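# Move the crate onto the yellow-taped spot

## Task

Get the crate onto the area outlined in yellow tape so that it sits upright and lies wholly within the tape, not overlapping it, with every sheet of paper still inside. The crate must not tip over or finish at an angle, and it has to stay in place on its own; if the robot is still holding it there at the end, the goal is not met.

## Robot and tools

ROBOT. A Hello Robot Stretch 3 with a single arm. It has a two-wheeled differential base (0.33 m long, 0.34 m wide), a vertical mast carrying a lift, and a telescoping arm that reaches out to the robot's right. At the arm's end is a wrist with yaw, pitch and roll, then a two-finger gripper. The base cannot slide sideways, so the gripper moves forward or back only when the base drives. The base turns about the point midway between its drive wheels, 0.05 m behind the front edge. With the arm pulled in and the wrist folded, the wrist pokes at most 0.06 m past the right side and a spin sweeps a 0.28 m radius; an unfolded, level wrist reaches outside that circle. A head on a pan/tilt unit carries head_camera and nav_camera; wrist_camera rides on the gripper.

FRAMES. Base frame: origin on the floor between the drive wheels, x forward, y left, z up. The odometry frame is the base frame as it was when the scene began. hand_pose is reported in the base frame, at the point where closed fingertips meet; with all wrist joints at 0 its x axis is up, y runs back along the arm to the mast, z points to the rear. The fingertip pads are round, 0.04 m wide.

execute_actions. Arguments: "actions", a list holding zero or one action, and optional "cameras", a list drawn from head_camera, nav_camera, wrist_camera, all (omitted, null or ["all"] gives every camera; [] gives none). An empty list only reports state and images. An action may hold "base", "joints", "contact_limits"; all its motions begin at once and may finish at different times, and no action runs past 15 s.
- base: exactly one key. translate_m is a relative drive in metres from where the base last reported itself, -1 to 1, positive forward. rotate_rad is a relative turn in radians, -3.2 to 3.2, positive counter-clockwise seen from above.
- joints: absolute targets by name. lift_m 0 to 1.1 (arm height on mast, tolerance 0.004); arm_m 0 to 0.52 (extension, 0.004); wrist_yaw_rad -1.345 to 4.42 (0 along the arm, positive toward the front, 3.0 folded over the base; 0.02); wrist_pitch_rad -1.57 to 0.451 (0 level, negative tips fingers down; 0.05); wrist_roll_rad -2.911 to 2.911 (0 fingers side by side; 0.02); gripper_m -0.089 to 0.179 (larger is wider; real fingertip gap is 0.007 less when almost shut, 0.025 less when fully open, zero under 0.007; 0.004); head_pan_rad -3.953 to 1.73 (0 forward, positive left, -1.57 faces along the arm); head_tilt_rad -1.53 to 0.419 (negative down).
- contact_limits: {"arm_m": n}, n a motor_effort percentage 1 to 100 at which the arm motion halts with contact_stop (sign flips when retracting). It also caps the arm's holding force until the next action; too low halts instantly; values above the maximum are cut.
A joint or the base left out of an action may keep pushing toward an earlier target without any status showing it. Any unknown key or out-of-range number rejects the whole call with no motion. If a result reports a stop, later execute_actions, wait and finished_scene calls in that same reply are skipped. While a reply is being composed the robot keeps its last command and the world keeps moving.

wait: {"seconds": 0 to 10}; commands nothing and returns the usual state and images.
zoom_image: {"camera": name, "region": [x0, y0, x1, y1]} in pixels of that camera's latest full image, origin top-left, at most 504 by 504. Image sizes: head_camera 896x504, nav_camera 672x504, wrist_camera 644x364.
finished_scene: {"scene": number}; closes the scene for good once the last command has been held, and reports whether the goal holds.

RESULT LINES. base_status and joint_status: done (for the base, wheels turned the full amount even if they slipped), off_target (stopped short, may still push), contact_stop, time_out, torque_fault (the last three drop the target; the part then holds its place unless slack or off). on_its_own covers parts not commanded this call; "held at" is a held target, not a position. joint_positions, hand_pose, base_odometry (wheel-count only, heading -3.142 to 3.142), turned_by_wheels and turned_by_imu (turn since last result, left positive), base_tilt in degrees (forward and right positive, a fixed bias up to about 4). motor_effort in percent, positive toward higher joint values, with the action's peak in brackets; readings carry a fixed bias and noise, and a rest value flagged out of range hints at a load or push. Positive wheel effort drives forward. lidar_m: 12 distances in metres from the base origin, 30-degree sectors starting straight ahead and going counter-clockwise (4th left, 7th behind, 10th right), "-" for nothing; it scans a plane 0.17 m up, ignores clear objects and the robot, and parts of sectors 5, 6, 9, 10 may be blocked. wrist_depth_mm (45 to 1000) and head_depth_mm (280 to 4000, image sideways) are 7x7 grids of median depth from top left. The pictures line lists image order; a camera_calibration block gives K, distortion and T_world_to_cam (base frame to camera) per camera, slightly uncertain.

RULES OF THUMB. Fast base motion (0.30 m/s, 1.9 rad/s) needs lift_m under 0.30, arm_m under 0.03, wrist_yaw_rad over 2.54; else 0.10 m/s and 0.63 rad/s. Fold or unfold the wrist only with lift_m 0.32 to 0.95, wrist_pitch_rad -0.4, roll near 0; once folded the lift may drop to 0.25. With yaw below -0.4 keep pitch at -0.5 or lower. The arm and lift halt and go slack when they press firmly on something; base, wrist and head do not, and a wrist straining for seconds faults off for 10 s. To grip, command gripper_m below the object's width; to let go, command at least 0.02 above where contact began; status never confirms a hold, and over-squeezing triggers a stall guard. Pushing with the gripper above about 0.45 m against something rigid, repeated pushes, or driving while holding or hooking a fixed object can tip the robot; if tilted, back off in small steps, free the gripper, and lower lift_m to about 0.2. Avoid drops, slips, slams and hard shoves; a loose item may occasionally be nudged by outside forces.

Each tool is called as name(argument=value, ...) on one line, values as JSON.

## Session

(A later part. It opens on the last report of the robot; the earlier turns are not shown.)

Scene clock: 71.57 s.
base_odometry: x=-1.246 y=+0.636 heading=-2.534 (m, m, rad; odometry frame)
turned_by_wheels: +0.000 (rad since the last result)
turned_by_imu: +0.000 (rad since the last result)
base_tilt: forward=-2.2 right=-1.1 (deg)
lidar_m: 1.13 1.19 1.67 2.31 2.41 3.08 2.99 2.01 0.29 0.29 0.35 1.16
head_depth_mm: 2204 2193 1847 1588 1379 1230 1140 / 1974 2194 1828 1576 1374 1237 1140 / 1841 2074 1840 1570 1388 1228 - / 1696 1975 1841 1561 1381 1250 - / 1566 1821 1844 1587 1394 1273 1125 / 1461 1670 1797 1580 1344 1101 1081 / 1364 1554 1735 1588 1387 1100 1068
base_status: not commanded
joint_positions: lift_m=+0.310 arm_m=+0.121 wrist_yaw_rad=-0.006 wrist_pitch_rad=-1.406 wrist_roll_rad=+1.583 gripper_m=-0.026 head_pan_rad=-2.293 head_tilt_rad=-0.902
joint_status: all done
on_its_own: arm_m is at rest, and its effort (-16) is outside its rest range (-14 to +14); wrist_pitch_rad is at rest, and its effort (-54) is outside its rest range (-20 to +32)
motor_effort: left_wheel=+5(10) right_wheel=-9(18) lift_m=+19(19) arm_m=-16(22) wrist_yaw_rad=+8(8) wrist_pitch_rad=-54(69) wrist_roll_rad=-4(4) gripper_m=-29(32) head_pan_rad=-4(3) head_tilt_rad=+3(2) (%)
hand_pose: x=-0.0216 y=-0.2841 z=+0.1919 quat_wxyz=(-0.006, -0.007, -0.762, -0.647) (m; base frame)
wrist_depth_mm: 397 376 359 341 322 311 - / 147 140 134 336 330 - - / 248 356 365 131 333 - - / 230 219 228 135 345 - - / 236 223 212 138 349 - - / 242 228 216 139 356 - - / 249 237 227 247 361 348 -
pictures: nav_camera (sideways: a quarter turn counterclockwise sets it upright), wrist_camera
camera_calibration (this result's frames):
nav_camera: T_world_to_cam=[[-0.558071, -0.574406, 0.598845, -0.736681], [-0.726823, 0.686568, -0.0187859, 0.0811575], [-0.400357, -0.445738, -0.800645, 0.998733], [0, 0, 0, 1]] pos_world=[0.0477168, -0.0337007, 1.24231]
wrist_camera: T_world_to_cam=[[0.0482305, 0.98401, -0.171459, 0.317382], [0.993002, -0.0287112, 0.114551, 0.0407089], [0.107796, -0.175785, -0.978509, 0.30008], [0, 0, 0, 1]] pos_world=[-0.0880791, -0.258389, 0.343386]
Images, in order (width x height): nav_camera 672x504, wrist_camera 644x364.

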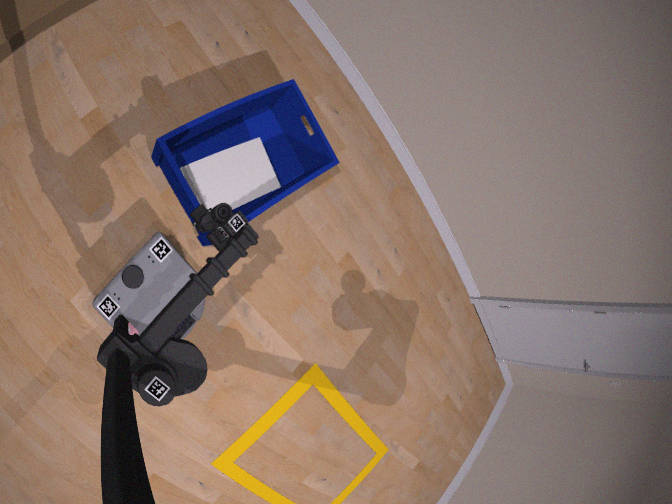

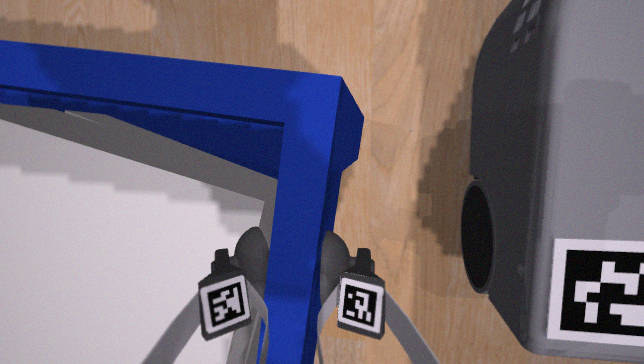

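execute_actions(actions=[{"joints":{"gripper_m":0.12,"arm_m":0.14}}], cameras=[])

execute_actions(actions=[{"joints":{"lift_m":0.55}}], cameras=[])

execute_actions(actions=[{"base":{"translate_m":-0.3},"joints":{"arm_m":0.0}}], cameras=[])

execute_actions(actions=[{"base":{"rotate_rad":1.57}}], cameras=[])

execute_actions(actions=[{"base":{"translate_m":0.4}}], cameras=[])

execute_actions(actions=[{"base":{"rotate_rad":-1.57}}], cameras=[])

execute_actions(actions=[{"base":{"translate_m":0.38},"joints":{"arm_m":0.5,"head_pan_rad":-1.57}}], cameras=["wrist_camera","nav_camera"])

Scene clock: 87.50 s.
base_odometry: x=-1.246 y=+0.636 heading=-2.534 (m, m, rad; odometry frame)
turned_by_wheels: +0.000 (rad since the last result)
turned_by_imu: -0.001 (rad since the last result)
base_tilt: forward=-2.2 right=-1.2 (deg)
lidar_m: 1.13 1.18 1.67 2.30 2.41 3.09 2.98 2.01 0.29 0.29 0.35 1.16
head_depth_mm: 2182 2199 1834 1577 1387 1233 1143 / 1968 2195 1860 1576 1378 1231 1138 / 1829 2103 1843 1576 1389 1232 - / 1691 1979 1847 1580 1386 1254 - / 1568 1799 1849 1578 1389 1118 1120 / 1464 1675 1811 1576 1334 1102 1085 / 1371 1544 1759 1594 1378 1107 1066
base_status: not commanded
joint_positions: lift_m=+0.310 arm_m=+0.140 wrist_yaw_rad=-0.002 wrist_pitch_rad=-1.392 wrist_roll_rad=+1.576 gripper_m=+0.120 head_pan_rad=-2.293 head_tilt_rad=-0.902
joint_status: all done
on_its_own: wrist_pitch_rad is held at -1.389, not at your -1.570, by its stall guard, which is not easing now
motor_effort: left_wheel=+3(3) right_wheel=-4(8) lift_m=+19(19) arm_m=+7(6) wrist_yaw_rad=+2(9) wrist_pitch_rad=+1(12) wrist_roll_rad=-2(6) gripper_m=+1(80) head_pan_rad=-3(3) head_tilt_rad=+1(2) (%)
hand_pose: x=-0.0216 y=-0.3060 z=+0.1922 quat_wxyz=(-0.002, -0.003, -0.767, -0.642) (m; base frame)
wrist_depth_mm: 395 375 357 340 320 310 - / 150 141 134 127 325 317 - / 230 318 365 130 333 323 - / 233 220 212 201 342 329 - / 238 224 210 134 350 - - / 244 233 213 139 360 - - / 250 237 223 144 365 348 -
pictures: none
No camera images: the call's "cameras" was empty. Leave "cameras" out to get every camera's image.

Scene clock: 90.50 s.
base_odometry: x=-1.246 y=+0.636 heading=-2.534 (m, m, rad; odometry frame)
turned_by_wheels: +0.000 (rad since the last result)
turned_by_imu: +0.000 (rad since the last result)
base_tilt: forward=-2.1 right=-1.1 (deg)
lidar_m: 1.13 1.19 1.67 2.30 2.41 3.09 2.98 2.00 0.29 0.29 0.35 1.16
head_depth_mm: 2195 2167 1828 1576 1384 1226 1138 / 1997 2212 1848 1573 1381 1230 1143 / 1846 2090 1841 1583 1388 1245 - / 1690 1980 1848 1574 1392 1253 - / 1569 1820 1857 1576 1444 1127 1130 / 1469 1662 1811 1594 1441 1052 1083 / 1370 1539 1749 1579 1390 1099 1065
base_status: not commanded
joint_positions: lift_m=+0.550 arm_m=+0.140 wrist_yaw_rad=-0.002 wrist_pitch_rad=-1.392 wrist_roll_rad=+1.576 gripper_m=+0.120 head_pan_rad=-2.293 head_tilt_rad=-0.902
joint_status: all done
on_its_own: wrist_pitch_rad is held at -1.389, not at your -1.570, by its stall guard, which is not easing now
motor_effort: left_wheel=+3(3) right_wheel=-4(4) lift_m=+25(26) arm_m=+6(6) wrist_yaw_rad=+3(3) wrist_pitch_rad=+1(1) wrist_roll_rad=-2(2) gripper_m=+0(1) head_pan_rad=-3(3) head_tilt_rad=+2(2) (%)
hand_pose: x=-0.0216 y=-0.3062 z=+0.4318 quat_wxyz=(-0.002, -0.003, -0.767, -0.641) (m; base frame)
wrist_depth_mm: 679 650 615 582 548 533 - / 570 655 619 593 558 - - / 578 670 471 595 569 - - / 606 693 470 452 586 - - / 615 709 483 466 607 562 - / 572 645 618 621 614 563 550 / 778 478 523 563 623 594 558
pictures: none
No camera images: the call's "cameras" was empty. Leave "cameras" out to get every camera's image.

Scene clock: 94.43 s.
base_odometry: x=-1.000 y=+0.807 heading=-2.534 (m, m, rad; odometry frame)
turned_by_wheels: +0.000 (rad since the last result)
turned_by_imu: -0.001 (rad since the last result)
base_tilt: forward=-2.1 right=-1.2 (deg)
lidar_m: 1.42 1.49 2.38 2.31 2.41 2.78 2.70 1.96 1.49 0.60 0.33 0.43
head_depth_mm: 2196 2200 1833 1573 1387 1226 1144 / 1963 2149 1829 1568 1392 1235 1137 / 1810 2066 1855 1576 1394 1259 - / 1678 1979 1833 1579 1395 - - / 1547 1811 1838 1578 1393 1274 - / 1466 1656 1817 1594 1390 1240 1110 / 1363 1542 1739 1586 1389 1238 1076
base_status: done
joint_positions: lift_m=+0.550 arm_m=+0.003 wrist_yaw_rad=-0.001 wrist_pitch_rad=-1.391 wrist_roll_rad=+1.575 gripper_m=+0.120 head_pan_rad=-2.293 head_tilt_rad=-0.902
joint_status: all done
joint sent to its limit — the command would take arm_m past its lower limit, so that joint was sent only as far as its limit.
on_its_own: wrist_pitch_rad is held at -1.389, not at your -1.570, by its stall guard, which is not easing now
motor_effort: left_wheel=+3(4) right_wheel=-3(10) lift_m=+26(26) arm_m=-4(5) wrist_yaw_rad=+1(3) wrist_pitch_rad=+1(1) wrist_roll_rad=-2(2) gripper_m=+1(0) head_pan_rad=-3(2) head_tilt_rad=+1(2) (%)
hand_pose: x=-0.0216 y=-0.1694 z=+0.4318 quat_wxyz=(-0.002, -0.002, -0.767, -0.641) (m; base frame)
wrist_depth_mm: 684 654 615 584 547 - - / 704 662 631 593 - - - / 721 682 637 606 - - - / 748 697 666 622 - - - / 691 710 671 634 602 565 535 / 548 555 601 641 607 565 549 / 750 543 455 653 633 593 559
pictures: none
No camera images: the call's "cameras" was empty. Leave "cameras" out to get every camera's image.

Scene clock: 97.87 s.
base_odometry: x=-1.000 y=+0.807 heading=-0.964 (m, m, rad; odometry frame)
turned_by_wheels: +1.570 (rad since the last result)
turned_by_imu: +1.535 (rad since the last result)
base_tilt: forward=-2.2 right=-1.2 (deg)
lidar_m: 2.31 2.41 2.78 2.70 1.97 1.49 0.62 0.33 0.43 1.42 1.49 2.39
head_depth_mm: 1558 1756 1835 1450 1379 1223 1138 / 1725 1956 1834 1483 1213 1206 1133 / 1925 2114 1845 1575 1213 1142 - / 2165 2216 1832 1572 1299 - - / 2247 2193 1849 1586 1368 1271 - / 2092 2211 1850 1590 1404 1237 1110 / 1945 2048 1769 1592 1392 1233 1113
base_status: done
joint_positions: lift_m=+0.550 arm_m=+0.003 wrist_yaw_rad=-0.001 wrist_pitch_rad=-1.391 wrist_roll_rad=+1.575 gripper_m=+0.120 head_pan_rad=-2.293 head_tilt_rad=-0.902
joint_status: not commanded
on_its_own: wrist_pitch_rad is held at -1.389, not at your -1.570, by its stall guard, which is not easing now
motor_effort: left_wheel=-4(8) right_wheel=+5(9) lift_m=+26(25) arm_m=-4(4) wrist_yaw_rad=+1(1) wrist_pitch_rad=+1(1) wrist_roll_rad=-2(2) gripper_m=+0(0) head_pan_rad=-4(3) head_tilt_rad=+2(0) (%)
hand_pose: x=-0.0216 y=-0.1694 z=+0.4318 quat_wxyz=(-0.002, -0.002, -0.767, -0.641) (m; base frame)
wrist_depth_mm: 685 652 611 571 557 - - / 713 666 624 593 - - - / 715 679 639 605 - - - / 733 700 656 618 - - - / 752 710 670 628 600 564 536 / 787 753 679 643 616 564 543 / 800 750 703 662 614 595 553
pictures: none
No camera images: the call's "cameras" was empty. Leave "cameras" out to get every camera's image.

Scene clock: 103.03 s.
base_odometry: x=-0.772 y=+0.478 heading=-0.964 (m, m, rad; odometry frame)
turned_by_wheels: +0.000 (rad since the last result)
turned_by_imu: +0.000 (rad since the last result)
base_tilt: forward=-2.1 right=-1.1 (deg)
lidar_m: 1.92 2.00 2.76 2.69 2.54 1.89 0.72 0.69 1.48 1.44 1.51 1.98
head_depth_mm: 2012 2123 1842 1383 1310 1235 1140 / 2230 2216 1845 1416 1381 1224 1140 / 2454 2210 1844 1551 1380 1254 - / 2410 2204 1837 1572 1378 - - / 2190 2023 1835 1599 1394 1277 - / 1445 1656 1861 1592 1394 1238 1110 / 1351 1530 1765 1594 1389 1241 1117
base_status: done
joint_positions: lift_m=+0.550 arm_m=+0.003 wrist_yaw_rad=-0.001 wrist_pitch_rad=-1.391 wrist_roll_rad=+1.575 gripper_m=+0.120 head_pan_rad=-2.293 head_tilt_rad=-0.902
joint_status: not commanded
on_its_own: wrist_pitch_rad is held at -1.389, not at your -1.570, by its stall guard, which is not easing now
motor_effort: left_wheel=-4(7) right_wheel=+4(11) lift_m=+26(26) arm_m=-4(5) wrist_yaw_rad=+2(1) wrist_pitch_rad=+1(1) wrist_roll_rad=-2(2) gripper_m=+1(0) head_pan_rad=-3(2) head_tilt_rad=+2(2) (%)
hand_pose: x=-0.0216 y=-0.1694 z=+0.4318 quat_wxyz=(-0.002, -0.002, -0.767, -0.641) (m; base frame)
wrist_depth_mm: 690 649 615 583 556 - - / 716 668 619 591 - - - / 722 695 641 599 - - - / 740 700 655 617 - - - / 756 714 663 627 606 560 531 / 779 745 680 641 614 565 548 / 815 761 699 661 626 593 555
pictures: none
No camera images: the call's "cameras" was empty. Leave "cameras" out to get every camera's image.

Scene clock: 106.47 s.
base_odometry: x=-0.772 y=+0.478 heading=-2.534 (m, m, rad; odometry frame)
turned_by_wheels: -1.570 (rad since the last result)
turned_by_imu: -1.536 (rad since the last result)
base_tilt: forward=-2.2 right=-1.1 (deg)
lidar_m: 1.44 1.51 1.98 1.92 2.00 2.77 2.69 2.51 1.89 0.70 0.69 1.48
head_depth_mm: 2643 2189 1817 1585 1379 1228 1131 / 2479 2199 1864 1569 1384 1227 1141 / 2323 2205 1852 1594 1382 1257 - / 2115 2202 1854 1572 1383 - - / 1997 2144 1850 1593 1375 1276 - / 1849 2079 1853 1577 1390 1238 1110 / 1740 1981 1851 1590 1384 1234 1118
base_status: done
joint_positions: lift_m=+0.550 arm_m=+0.003 wrist_yaw_rad=-0.001 wrist_pitch_rad=-1.391 wrist_roll_rad=+1.575 gripper_m=+0.120 head_pan_rad=-2.293 head_tilt_rad=-0.902
joint_status: not commanded
on_its_own: wrist_pitch_rad is held at -1.389, not at your -1.570, by its stall guard, which is not easing now
motor_effort: left_wheel=+5(7) right_wheel=-6(9) lift_m=+26(26) arm_m=-4(5) wrist_yaw_rad=+1(1) wrist_pitch_rad=+1(1) wrist_roll_rad=-1(2) gripper_m=+1(0) head_pan_rad=-3(3) head_tilt_rad=+2(1) (%)
hand_pose: x=-0.0216 y=-0.1694 z=+0.4318 quat_wxyz=(-0.002, -0.002, -0.767, -0.641) (m; base frame)
wrist_depth_mm: 692 648 615 580 556 - - / 708 662 624 595 - - - / 720 684 636 606 - - - / 745 694 653 623 - - - / 757 711 659 625 611 561 535 / 601 681 680 644 615 566 551 / 567 740 696 656 620 599 556
pictures: none
No camera images: the call's "cameras" was empty. Leave "cameras" out to get every camera's image.

Scene clock: 111.43 s.
base_odometry: x=-1.084 y=+0.261 heading=-2.534 (m, m, rad; odometry frame)
turned_by_wheels: +0.000 (rad since the last result)
turned_by_imu: +0.000 (rad since the last result)
base_tilt: forward=-2.1 right=-1.1 (deg)
lidar_m: 1.06 1.11 1.97 1.91 1.99 2.78 3.04 2.52 0.69 0.69 0.75 1.09
head_depth_mm: 1682 1960 1828 1581 1381 1228 1110 / 1693 1988 1829 1599 - - - / 1699 1996 - 1377 1361 1239 1144 / 1702 2019 1708 1423 1360 1236 1148 / 1720 2044 1854 1525 1391 1232 1109 / 1721 2040 1838 1583 1391 1231 1109 / 1739 2030 1850 1598 1391 1242 1110
base_status: done
joint_positions: lift_m=+0.550 arm_m=+0.500 wrist_yaw_rad=-0.001 wrist_pitch_rad=-1.390 wrist_roll_rad=+1.575 gripper_m=+0.120 head_pan_rad=-1.577 head_tilt_rad=-0.902
joint_status: all done
on_its_own: wrist_pitch_rad is held at -1.389, not at your -1.570, by its stall guard, which is not easing now
motor_effort: left_wheel=+4(10) right_wheel=-5(6) lift_m=+26(26) arm_m=+6(8) wrist_yaw_rad=+1(1) wrist_pitch_rad=+1(1) wrist_roll_rad=-2(2) gripper_m=+1(1) head_pan_rad=+2(29) head_tilt_rad=+2(1) (%)
hand_pose: x=-0.0216 y=-0.6666 z=+0.4318 quat_wxyz=(-0.002, -0.002, -0.768, -0.641) (m; base frame)
wrist_depth_mm: 499 457 599 572 545 521 500 / 603 496 466 480 563 531 505 / 628 489 464 446 569 541 517 / 640 502 472 502 583 553 528 / 611 681 489 613 593 566 534 / 519 511 540 619 613 567 539 / 808 751 464 646 623 595 554
pictures: nav_camera (sideways: a quarter turn counterclockwise sets it upright), wrist_camera
camera_calibration (this result's frames):
nav_camera: T_world_to_cam=[[-0.044143, -0.799404, 0.599169, -0.740239], [-0.998979, 0.0410725, -0.0188, 0.082836], [-0.00958058, -0.599388, -0.800402, 0.996033], [0, 0, 0, 1]] pos_world=[0.0596177, 0.00185755, 1.24231]
wrist_camera: T_world_to_cam=[[0.035057, 0.981676, -0.187307, 0.739824], [0.993442, -0.0138216, 0.113497, 0.012549], [0.108828, -0.190058, -0.975723, 0.456881], [0, 0, 0, 1]] pos_world=[-0.0881242, -0.639259, 0.582939]
Images, in order (width x height): nav_camera 672x504, wrist_camera 644x364.

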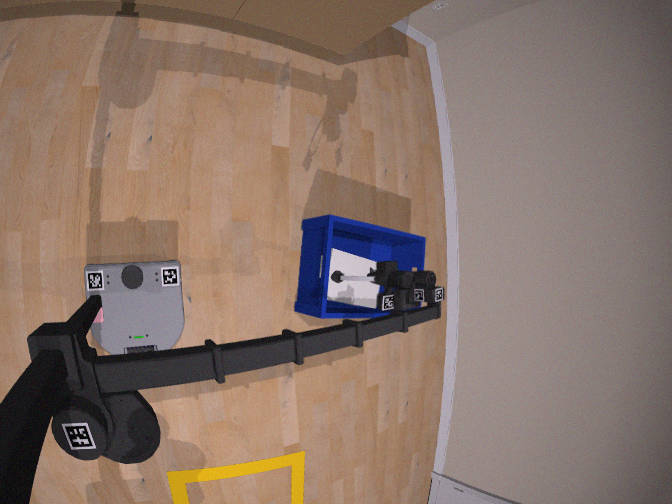

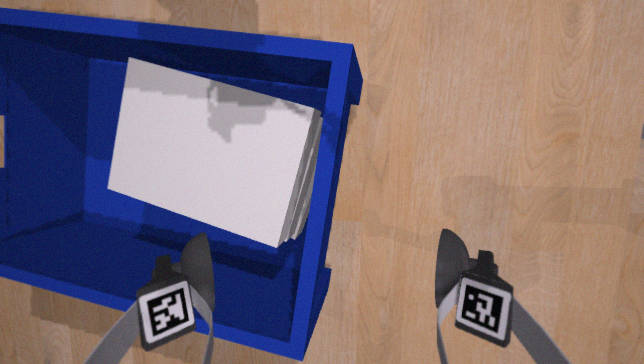

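execute_actions(actions=[{"base":{"translate_m":0.05},"joints":{"arm_m":0.52,"lift_m":0.31}}], cameras=["wrist_camera"])

execute_actions(actions=[{"joints":{"gripper_m":-0.03}}], cameras=["wrist_camera"])

execute_actions(actions=[{"joints":{"arm_m":0.13}}], cameras=["wrist_camera","nav_camera"])

execute_actions(actions=[{"joints":{"gripper_m":0.12,"arm_m":0.15}}], cameras=[])

execute_actions(actions=[{"joints":{"lift_m":0.55}}], cameras=["head_camera","nav_camera"])

Scene clock: 119.17 s.
base_odometry: x=-1.125 y=+0.233 heading=-2.533 (m, m, rad; odometry frame)
turned_by_wheels: +0.000 (rad since the last result)
turned_by_imu: +0.000 (rad since the last result)
base_tilt: forward=-2.2 right=-1.1 (deg)
lidar_m: 1.01 1.06 1.97 1.91 1.99 2.77 3.10 2.51 0.70 0.71 1.93 1.04
head_depth_mm: 1682 1972 1835 1563 1387 1227 1113 / 1694 1980 1715 1468 1365 1229 1122 / 1700 1990 1706 - 1362 1228 1144 / 1704 2016 1725 1524 1385 1230 1140 / 1730 2019 1836 1576 1385 1240 1112 / 1711 2029 1841 1582 1388 1230 1114 / 1757 2045 1847 1592 1397 1237 1112
base_status: done
joint_positions: lift_m=+0.310 arm_m=+0.520 wrist_yaw_rad=-0.001 wrist_pitch_rad=-1.390 wrist_roll_rad=+1.575 gripper_m=+0.120 head_pan_rad=-1.577 head_tilt_rad=-0.902
joint_status: all done
on_its_own: wrist_pitch_rad is held at -1.389, not at your -1.570, by its stall guard, which is not easing now
motor_effort: left_wheel=+3(6) right_wheel=-5(9) lift_m=+11(21) arm_m=+6(7) wrist_yaw_rad=+1(1) wrist_pitch_rad=+1(0) wrist_roll_rad=-1(2) gripper_m=+1(1) head_pan_rad=+2(2) head_tilt_rad=+1(1) (%)
hand_pose: x=-0.0216 y=-0.6866 z=+0.1927 quat_wxyz=(-0.002, -0.002, -0.768, -0.641) (m; base frame)
wrist_depth_mm: 215 204 192 218 322 307 292 / 220 208 198 248 329 312 298 / 226 214 201 285 335 319 304 / 231 219 207 337 344 324 308 / 240 223 142 357 348 330 315 / 373 381 144 369 359 331 321 / 293 302 151 376 366 348 325
pictures: wrist_camera
camera_calibration (this result's frames):
wrist_camera: T_world_to_cam=[[0.0350569, 0.981676, -0.187307, 0.71468], [0.993442, -0.0138215, 0.113497, 0.0394067], [0.108828, -0.190058, -0.975723, 0.21981], [0, 0, 0, 1]] pos_world=[-0.0881242, -0.659263, 0.343865]
Images, in order (width x height): wrist_camera 644x364.

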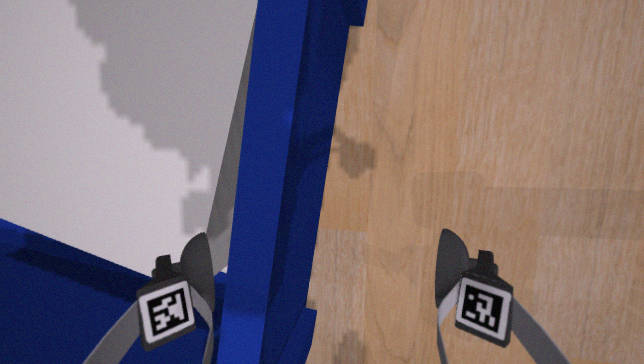

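Scene clock: 121.17 s.
base_odometry: x=-1.125 y=+0.233 heading=-2.533 (m, m, rad; odometry frame)
turned_by_wheels: +0.000 (rad since the last result)
turned_by_imu: +0.000 (rad since the last result)
base_tilt: forward=-2.2 right=-1.1 (deg)
lidar_m: 1.01 1.06 1.97 1.90 1.99 2.78 3.10 2.52 0.70 0.71 1.92 1.04
head_depth_mm: 1687 1976 1840 1576 1373 1228 1103 / 1695 1982 1711 1481 1354 1229 1125 / 1707 1980 1707 - 1357 1236 1142 / 1716 2005 1737 1520 1383 1230 1140 / 1723 2021 1865 1580 1378 1235 1109 / 1734 2042 1840 1575 1384 1235 1111 / 1741 2048 1837 1587 1392 1242 1112
base_status: not commanded
joint_positions: lift_m=+0.310 arm_m=+0.520 wrist_yaw_rad=-0.006 wrist_pitch_rad=-1.296 wrist_roll_rad=+1.586 gripper_m=-0.029 head_pan_rad=-1.577 head_tilt_rad=-0.902
joint_status: all done
on_its_own: wrist_pitch_rad is held at -1.389, not at your -1.570, by its stall guard, which is not easing now; wrist_pitch_rad is at rest, and its effort (-31) is outside its rest range (-20 to +32)
motor_effort: left_wheel=+4(4) right_wheel=-7(7) lift_m=+14(14) arm_m=-2(6) wrist_yaw_rad=+8(7) wrist_pitch_rad=-31(31) wrist_roll_rad=-5(5) gripper_m=-26(99) head_pan_rad=+4(2) head_tilt_rad=+2(2) (%)
hand_pose: x=-0.0218 y=-0.7113 z=+0.1958 quat_wxyz=(-0.008, -0.007, -0.797, -0.604) (m; base frame)
wrist_depth_mm: 244 222 202 126 314 299 277 / 249 228 207 129 321 303 282 / 256 234 211 133 331 307 285 / 264 239 219 136 338 313 292 / 483 246 226 140 345 321 298 / 369 395 368 143 350 325 303 / 292 308 313 155 362 333 309
pictures: wrist_camera
camera_calibration (this result's frames):
wrist_camera: T_world_to_cam=[[0.0506218, 0.958881, -0.279258, 0.741712], [0.992951, -0.0183154, 0.117106, 0.0350551], [0.107176, -0.283218, -0.953048, 0.147367], [0, 0, 0, 1]] pos_world=[-0.0881489, -0.668835, 0.343472]
Images, in order (width x height): wrist_camera 644x364.

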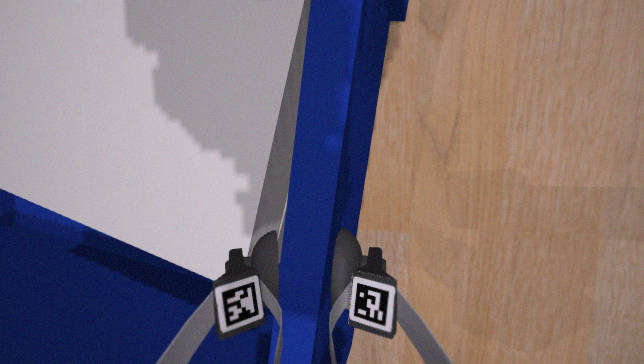

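Scene clock: 125.23 s.
base_odometry: x=-1.125 y=+0.233 heading=-2.533 (m, m, rad; odometry frame)
turned_by_wheels: +0.000 (rad since the last result)
turned_by_imu: -0.001 (rad since the last result)
base_tilt: forward=-2.1 right=-1.1 (deg)
lidar_m: 1.01 1.06 1.96 1.90 1.99 2.78 3.10 2.52 0.70 0.71 1.92 1.04
head_depth_mm: 1694 1953 1831 1597 1390 1229 1112 / 1703 1969 1721 1483 1370 1236 1122 / 1702 2000 1718 1389 1364 1290 1151 / 1720 1996 1726 1463 1377 1249 1141 / 1712 2027 1839 1583 1384 1232 1108 / 1730 2030 1846 1592 1380 1229 1124 / 1737 2047 1848 1580 1391 1236 1111
base_status: not commanded
joint_positions: lift_m=+0.310 arm_m=+0.130 wrist_yaw_rad=+0.000 wrist_pitch_rad=-1.385 wrist_roll_rad=+1.574 gripper_m=-0.027 head_pan_rad=-1.577 head_tilt_rad=-0.900
joint_status: all done
on_its_own: wrist_pitch_rad is held at -1.389, not at your -1.570, by its stall guard, which is not easing now
motor_effort: left_wheel=+2(6) right_wheel=-3(10) lift_m=+17(19) arm_m=-4(18) wrist_yaw_rad=+0(11) wrist_pitch_rad=-1(82) wrist_roll_rad=-1(6) gripper_m=-10(34) head_pan_rad=+2(2) head_tilt_rad=+0(1) (%)
hand_pose: x=-0.0215 y=-0.2987 z=+0.1924 quat_wxyz=(-0.001, -0.001, -0.769, -0.639) (m; base frame)
wrist_depth_mm: 394 380 360 340 322 308 - / 406 392 370 349 327 317 - / 413 401 376 353 334 323 - / 425 408 384 361 341 328 - / 440 417 392 365 351 - - / 447 431 406 - 355 342 - / 473 439 414 386 360 347 -
pictures: nav_camera (sideways: a quarter turn counterclockwise sets it upright), wrist_camera
camera_calibration (this result's frames):
nav_camera: T_world_to_cam=[[-0.0437634, -0.797936, 0.601152, -0.742824], [-0.998999, 0.0405622, -0.0188864, 0.0829487], [-0.00931384, -0.601376, -0.798912, 0.994095], [0, 0, 0, 1]] pos_world=[0.059616, 0.00173458, 1.24231]
wrist_camera: T_world_to_cam=[[0.0333766, 0.980754, -0.192374, 0.334518], [0.993482, -0.0115665, 0.1134, 0.0454745], [0.108992, -0.194906, -0.974747, 0.29163], [0, 0, 0, 1]] pos_world=[-0.0881285, -0.270714, 0.343461]
Images, in order (width x height): nav_camera 672x504, wrist_camera 644x364.

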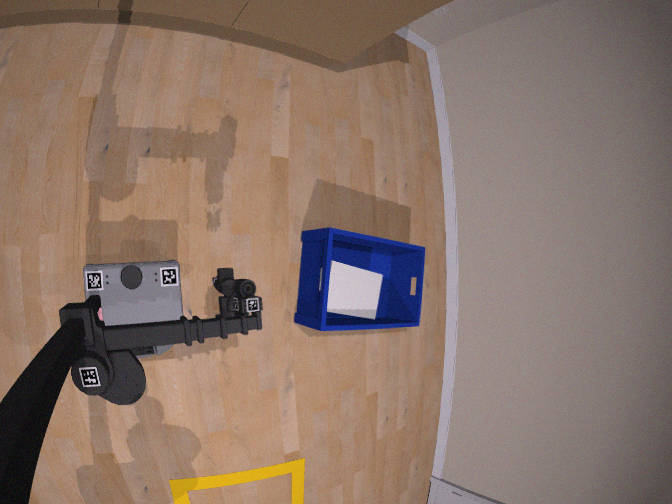

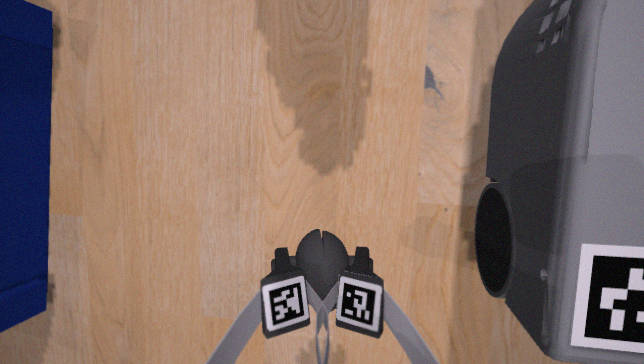

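Scene clock: 127.20 s.
base_odometry: x=-1.125 y=+0.233 heading=-2.533 (m, m, rad; odometry frame)
turned_by_wheels: +0.000 (rad since the last result)
turned_by_imu: +0.000 (rad since the last result)
base_tilt: forward=-2.1 right=-1.1 (deg)
lidar_m: 1.01 1.06 1.96 1.91 1.99 2.77 3.10 2.52 0.71 0.71 1.93 1.04
head_depth_mm: 1679 1977 1848 1587 1372 1235 1110 / 1698 1977 1713 1481 1354 1235 1130 / 1706 2002 1713 1391 1360 - 1142 / 1717 2010 1737 1456 1382 1238 1147 / 1730 2032 1851 1590 1380 1235 1115 / 1734 2046 1847 1583 1393 1237 1115 / 1742 2051 1862 1599 1386 1241 1112
base_status: not commanded
joint_positions: lift_m=+0.310 arm_m=+0.150 wrist_yaw_rad=+0.000 wrist_pitch_rad=-1.385 wrist_roll_rad=+1.574 gripper_m=+0.120 head_pan_rad=-1.577 head_tilt_rad=-0.900
joint_status: all done
on_its_own: wrist_pitch_rad is held at -1.389, not at your -1.570, by its stall guard, which is not easing now
motor_effort: left_wheel=+1(2) right_wheel=-3(2) lift_m=+16(17) arm_m=+6(7) wrist_yaw_rad=+0(0) wrist_pitch_rad=-1(1) wrist_roll_rad=-1(2) gripper_m=+1(80) head_pan_rad=+2(2) head_tilt_rad=+0(0) (%)
hand_pose: x=-0.0215 y=-0.3179 z=+0.1924 quat_wxyz=(-0.001, -0.001, -0.769, -0.639) (m; base frame)
wrist_depth_mm: 376 383 360 339 324 307 - / 399 390 368 348 328 316 - / 411 403 378 354 335 321 - / 421 412 383 363 342 328 - / 431 419 393 371 349 333 - / 441 436 399 378 358 - - / 469 442 409 384 363 349 -
pictures: none
No camera images: the call's "cameras" was empty. Leave "cameras" out to get every camera's image.

Scene clock: 130.20 s.
base_odometry: x=-1.125 y=+0.233 heading=-2.533 (m, m, rad; odometry frame)
turned_by_wheels: +0.000 (rad since the last result)
turned_by_imu: +0.000 (rad since the last result)
base_tilt: forward=-2.2 right=-1.1 (deg)
lidar_m: 1.01 1.06 1.96 1.91 1.99 2.78 3.09 2.52 0.70 0.71 1.92 1.04
head_depth_mm: 1683 1971 1827 1577 1389 1236 1107 / 1699 1970 1727 1485 1363 - - / 1705 1987 1714 1380 - 1220 1143 / 1715 2011 1727 1456 1393 1232 1144 / 1736 2037 1842 1584 1397 1231 1120 / 1718 2050 1862 1588 1395 1231 1106 / 1738 2052 1850 1593 1389 1234 1110
base_status: not commanded
joint_positions: lift_m=+0.550 arm_m=+0.150 wrist_yaw_rad=+0.000 wrist_pitch_rad=-1.385 wrist_roll_rad=+1.574 gripper_m=+0.120 head_pan_rad=-1.577 head_tilt_rad=-0.900
joint_status: all done
on_its_own: wrist_pitch_rad is held at -1.389, not at your -1.570, by its stall guard, which is not easing now
motor_effort: left_wheel=+2(2) right_wheel=-3(3) lift_m=+25(27) arm_m=+6(6) wrist_yaw_rad=+0(0) wrist_pitch_rad=-1(1) wrist_roll_rad=-1(1) gripper_m=+0(1) head_pan_rad=+2(3) head_tilt_rad=+0(1) (%)
hand_pose: x=-0.0215 y=-0.3179 z=+0.4319 quat_wxyz=(-0.001, -0.001, -0.769, -0.639) (m; base frame)
wrist_depth_mm: 518 648 614 579 548 526 - / 517 532 625 594 556 - - / 525 564 638 604 567 - - / 543 576 658 617 584 - - / 574 595 667 633 597 561 - / 500 723 687 643 613 562 544 / 806 748 705 668 627 592 553
pictures: head_camera (sideways: a quarter turn clockwise sets it upright), nav_camera (sideways: a quarter turn counterclockwise sets it upright)
camera_calibration (this result's frames):
head_camera: T_world_to_cam=[[-0.0330326, 0.794911, -0.605826, 0.807828], [0.999368, 0.0342498, -0.00955082, 0.0113628], [0.0131574, -0.605758, -0.79554, 0.993972], [0, 0, 0, 1]] pos_world=[0.00225101, -0.0404345, 1.28026]
nav_camera: T_world_to_cam=[[-0.0437635, -0.797936, 0.601152, -0.742824], [-0.998999, 0.0405623, -0.0188864, 0.0829487], [-0.00931391, -0.601376, -0.798912, 0.994095], [0, 0, 0, 1]] pos_world=[0.059616, 0.00173457, 1.24231]
Images, in order (width x height): head_camera 896x504, nav_camera 672x504.

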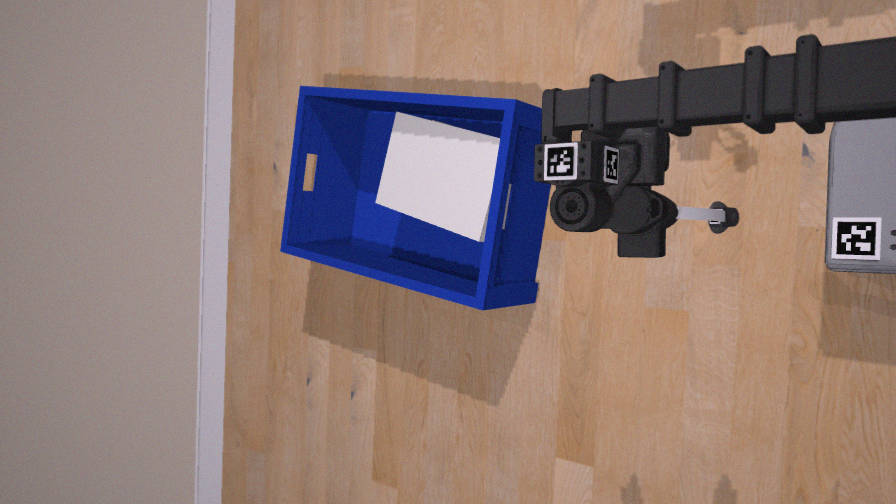

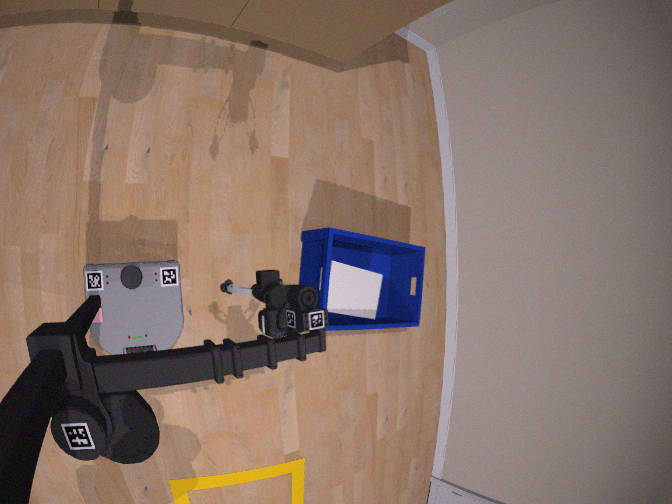

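execute_actions(actions=[{"base":{"translate_m":-0.37},"joints":{"wrist_pitch_rad":-1.5,"arm_m":0.05}}], cameras=[])

execute_actions(actions=[{"base":{"rotate_rad":-0.3}}], cameras=[])

execute_actions(actions=[{"base":{"translate_m":0.38}}], cameras=[])

execute_actions(actions=[{"base":{"rotate_rad":0.3},"joints":{"wrist_pitch_rad":-1.57}}], cameras=[])

execute_actions(actions=[{"joints":{"arm_m":0.47}}], cameras=["wrist_camera","nav_camera"])

Scene clock: 141.27 s.
base_odometry: x=-0.821 y=+0.444 heading=-2.533 (m, m, rad; odometry frame)
turned_by_wheels: +0.000 (rad since the last result)
turned_by_imu: -0.001 (rad since the last result)
base_tilt: forward=-2.2 right=-1.2 (deg)
lidar_m: 1.38 1.45 1.98 1.91 2.00 2.79 2.75 2.53 1.89 0.68 0.72 1.41
head_depth_mm: 1665 1974 1839 1582 1384 1226 1109 / 1696 1970 1846 1588 1379 - - / 1692 1966 1860 1592 1390 - - / 1705 2003 1774 1554 1393 1251 1129 / 1713 2021 1734 1386 1373 1224 1106 / 1715 2030 1677 1414 1368 1238 1114 / 1747 2048 1852 1411 1393 1238 1122
base_status: done
joint_positions: lift_m=+0.550 arm_m=+0.050 wrist_yaw_rad=+0.000 wrist_pitch_rad=-1.493 wrist_roll_rad=+1.574 gripper_m=+0.120 head_pan_rad=-1.577 head_tilt_rad=-0.900
joint_status: all done
motor_effort: left_wheel=+2(3) right_wheel=-2(9) lift_m=+26(25) arm_m=-4(5) wrist_yaw_rad=+1(0) wrist_pitch_rad=-2(2) wrist_roll_rad=-1(1) gripper_m=+0(0) head_pan_rad=+2(1) head_tilt_rad=+0(0) (%)
hand_pose: x=-0.0215 y=-0.1910 z=+0.4309 quat_wxyz=(-0.001, -0.002, -0.734, -0.679) (m; base frame)
wrist_depth_mm: 608 605 585 573 557 - 534 / 630 612 595 587 - - 544 / 646 628 610 595 - - - / 658 635 628 605 - - - / 670 652 649 621 612 591 576 / 542 670 644 630 620 599 584 / 579 688 662 647 633 618 600
pictures: none
No camera images: the call's "cameras" was empty. Leave "cameras" out to get every camera's image.

Scene clock: 142.73 s.
base_odometry: x=-0.821 y=+0.444 heading=-2.833 (m, m, rad; odometry frame)
turned_by_wheels: -0.300 (rad since the last result)
turned_by_imu: -0.293 (rad since the last result)
base_tilt: forward=-2.2 right=-1.1 (deg)
lidar_m: 1.38 1.38 1.60 1.92 1.92 2.20 2.76 2.75 2.15 1.84 0.68 0.82
head_depth_mm: 1905 2146 1836 1584 1375 1225 1110 / 1839 2102 1854 1584 1376 - - / 1779 2073 1841 1584 1390 - - / 1755 2041 1865 1581 1391 1255 1122 / 1706 1981 1839 1598 1385 1230 1108 / 1665 1929 1878 1518 1344 1238 1113 / 1631 1862 1801 1394 1312 1243 1112
base_status: done
joint_positions: lift_m=+0.550 arm_m=+0.050 wrist_yaw_rad=+0.000 wrist_pitch_rad=-1.493 wrist_roll_rad=+1.574 gripper_m=+0.120 head_pan_rad=-1.577 head_tilt_rad=-0.900
joint_status: not commanded
motor_effort: left_wheel=+4(7) right_wheel=-5(8) lift_m=+26(25) arm_m=-4(4) wrist_yaw_rad=+0(0) wrist_pitch_rad=-2(2) wrist_roll_rad=-1(1) gripper_m=+0(0) head_pan_rad=+2(2) head_tilt_rad=+0(0) (%)
hand_pose: x=-0.0215 y=-0.1910 z=+0.4309 quat_wxyz=(-0.001, -0.002, -0.734, -0.679) (m; base frame)
wrist_depth_mm: 619 604 586 579 566 - 535 / 631 611 597 585 - - 543 / 638 629 611 596 - - - / 660 636 624 615 - - - / 674 663 639 620 609 596 577 / 692 678 650 631 621 599 586 / 701 681 669 645 637 622 602
pictures: none
No camera images: the call's "cameras" was empty. Leave "cameras" out to get every camera's image.

Scene clock: 147.70 s.
base_odometry: x=-1.183 y=+0.329 heading=-2.833 (m, m, rad; odometry frame)
turned_by_wheels: +0.000 (rad since the last result)
turned_by_imu: +0.001 (rad since the last result)
base_tilt: forward=-2.1 right=-1.2 (deg)
lidar_m: 1.01 1.01 1.18 2.02 2.02 2.33 3.10 3.10 2.03 0.60 0.61 1.17
head_depth_mm: 1784 2082 1846 1569 1384 1232 1108 / 1735 2018 1834 1575 1382 - - / 1702 1999 1853 1580 1368 - - / 1660 1937 1754 1399 1300 1263 1130 / 1612 1873 1829 1410 1284 1243 1111 / 1582 1828 1839 1523 1323 1234 1114 / 1530 1764 1869 1600 1400 1245 1118
base_status: done
joint_positions: lift_m=+0.550 arm_m=+0.050 wrist_yaw_rad=+0.000 wrist_pitch_rad=-1.493 wrist_roll_rad=+1.574 gripper_m=+0.120 head_pan_rad=-1.577 head_tilt_rad=-0.900
joint_status: not commanded
motor_effort: left_wheel=+3(8) right_wheel=-5(7) lift_m=+26(26) arm_m=-4(4) wrist_yaw_rad=+0(0) wrist_pitch_rad=-2(2) wrist_roll_rad=-1(2) gripper_m=+0(1) head_pan_rad=+2(2) head_tilt_rad=+1(0) (%)
hand_pose: x=-0.0215 y=-0.1910 z=+0.4309 quat_wxyz=(-0.001, -0.002, -0.734, -0.679) (m; base frame)
wrist_depth_mm: 618 597 586 571 557 - 532 / 626 616 602 586 - - 541 / 641 627 606 600 - - - / 458 624 627 609 - - - / 474 644 642 625 614 598 575 / 502 568 654 632 629 599 579 / 495 585 671 656 631 617 600
pictures: none
No camera images: the call's "cameras" was empty. Leave "cameras" out to get every camera's image.

Scene clock: 149.17 s.
base_odometry: x=-1.183 y=+0.329 heading=-2.533 (m, m, rad; odometry frame)
turned_by_wheels: +0.300 (rad since the last result)
turned_by_imu: +0.293 (rad since the last result)
base_tilt: forward=-2.2 right=-1.2 (deg)
lidar_m: 1.01 1.07 2.08 2.01 2.10 2.95 3.09 2.40 0.60 0.60 1.81 1.04
head_depth_mm: 1586 1868 1823 1590 1388 1231 1107 / 1580 1860 1852 1416 1314 - - / 1588 1888 1835 1373 1286 - - / 1603 1895 1814 1503 1313 1250 1133 / 1605 1903 1843 1585 1346 1232 1115 / 1630 1897 1857 1593 1389 1229 1110 / 1638 1913 1854 1584 1386 1242 1118
base_status: done
joint_positions: lift_m=+0.550 arm_m=+0.050 wrist_yaw_rad=+0.000 wrist_pitch_rad=-1.561 wrist_roll_rad=+1.574 gripper_m=+0.120 head_pan_rad=-1.577 head_tilt_rad=-0.900
joint_status: all done
motor_effort: left_wheel=-4(5) right_wheel=+5(10) lift_m=+26(25) arm_m=-4(4) wrist_yaw_rad=+1(0) wrist_pitch_rad=-3(3) wrist_roll_rad=-1(1) gripper_m=+0(1) head_pan_rad=+2(1) head_tilt_rad=+0(1) (%)
hand_pose: x=-0.0215 y=-0.1735 z=+0.4318 quat_wxyz=(-0.001, -0.002, -0.710, -0.704) (m; base frame)
wrist_depth_mm: 573 582 574 568 569 567 563 / 468 582 584 577 - - 578 / 492 605 600 595 - - 583 / 509 610 614 606 - - 600 / 524 620 620 630 616 618 615 / 549 646 642 631 636 622 625 / 668 662 651 641 645 644 640
pictures: none
No camera images: the call's "cameras" was empty. Leave "cameras" out to get every camera's image.

Scene clock: 153.47 s.
base_odometry: x=-1.183 y=+0.329 heading=-2.533 (m, m, rad; odometry frame)
turned_by_wheels: +0.000 (rad since the last result)
turned_by_imu: +0.000 (rad since the last result)
base_tilt: forward=-2.2 right=-1.1 (deg)
lidar_m: 1.01 1.06 2.08 2.02 2.11 2.94 3.09 2.41 0.60 0.60 1.81 1.04
head_depth_mm: 1585 1836 1840 1573 1393 1237 1111 / 1593 1868 1886 1502 1364 - - / 1608 1874 1950 1336 1287 1233 1144 / 1622 1891 1859 1498 1320 1242 1139 / 1615 1898 1846 1579 1341 1236 1114 / 1625 1900 1849 1581 1388 1237 1118 / 1644 1913 1868 1600 1401 1233 1118
base_status: not commanded
joint_positions: lift_m=+0.550 arm_m=+0.470 wrist_yaw_rad=+0.000 wrist_pitch_rad=-1.562 wrist_roll_rad=+1.574 gripper_m=+0.120 head_pan_rad=-1.577 head_tilt_rad=-0.900
joint_status: all done
motor_effort: left_wheel=-4(4) right_wheel=+5(6) lift_m=+25(25) arm_m=+6(7) wrist_yaw_rad=+0(0) wrist_pitch_rad=-2(3) wrist_roll_rad=-2(2) gripper_m=+0(1) head_pan_rad=+2(2) head_tilt_rad=-2(2) (%)
hand_pose: x=-0.0215 y=-0.5925 z=+0.4318 quat_wxyz=(-0.001, -0.002, -0.710, -0.704) (m; base frame)
wrist_depth_mm: 554 425 420 371 569 567 565 / 581 427 426 573 579 581 573 / 596 435 433 536 589 581 - / 611 446 441 604 606 608 - / 540 596 619 617 615 618 619 / 425 436 464 629 632 622 624 / 653 658 651 649 646 650 642
pictures: nav_camera (sideways: a quarter turn counterclockwise sets it upright), wrist_camera
camera_calibration (this result's frames):
nav_camera: T_world_to_cam=[[-0.0437636, -0.797936, 0.601152, -0.742824], [-0.998998, 0.0405624, -0.0188864, 0.0829487], [-0.00931399, -0.601376, -0.798912, 0.994095], [0, 0, 0, 1]] pos_world=[0.059616, 0.00173456, 1.24231]
wrist_camera: T_world_to_cam=[[0.0335018, 0.999293, -0.0170567, 0.603991], [0.993477, -0.0314358, 0.109611, 0.00479209], [0.108998, -0.0206177, -0.993828, 0.579175], [0, 0, 0, 1]] pos_world=[-0.0881243, -0.591472, 0.585377]
Images, in order (width x height): nav_camera 672x504, wrist_camera 644x364.

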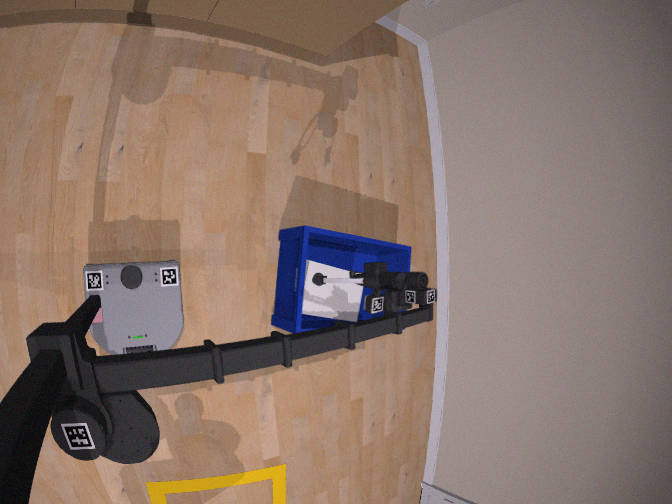

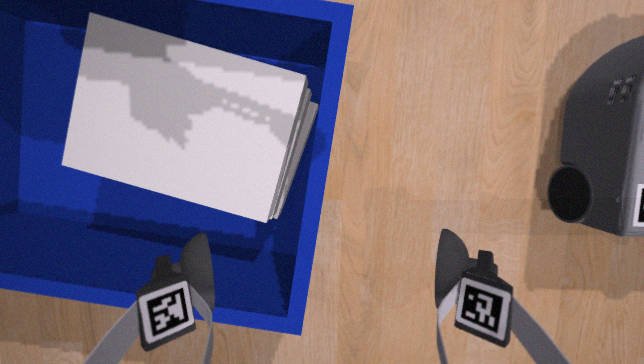

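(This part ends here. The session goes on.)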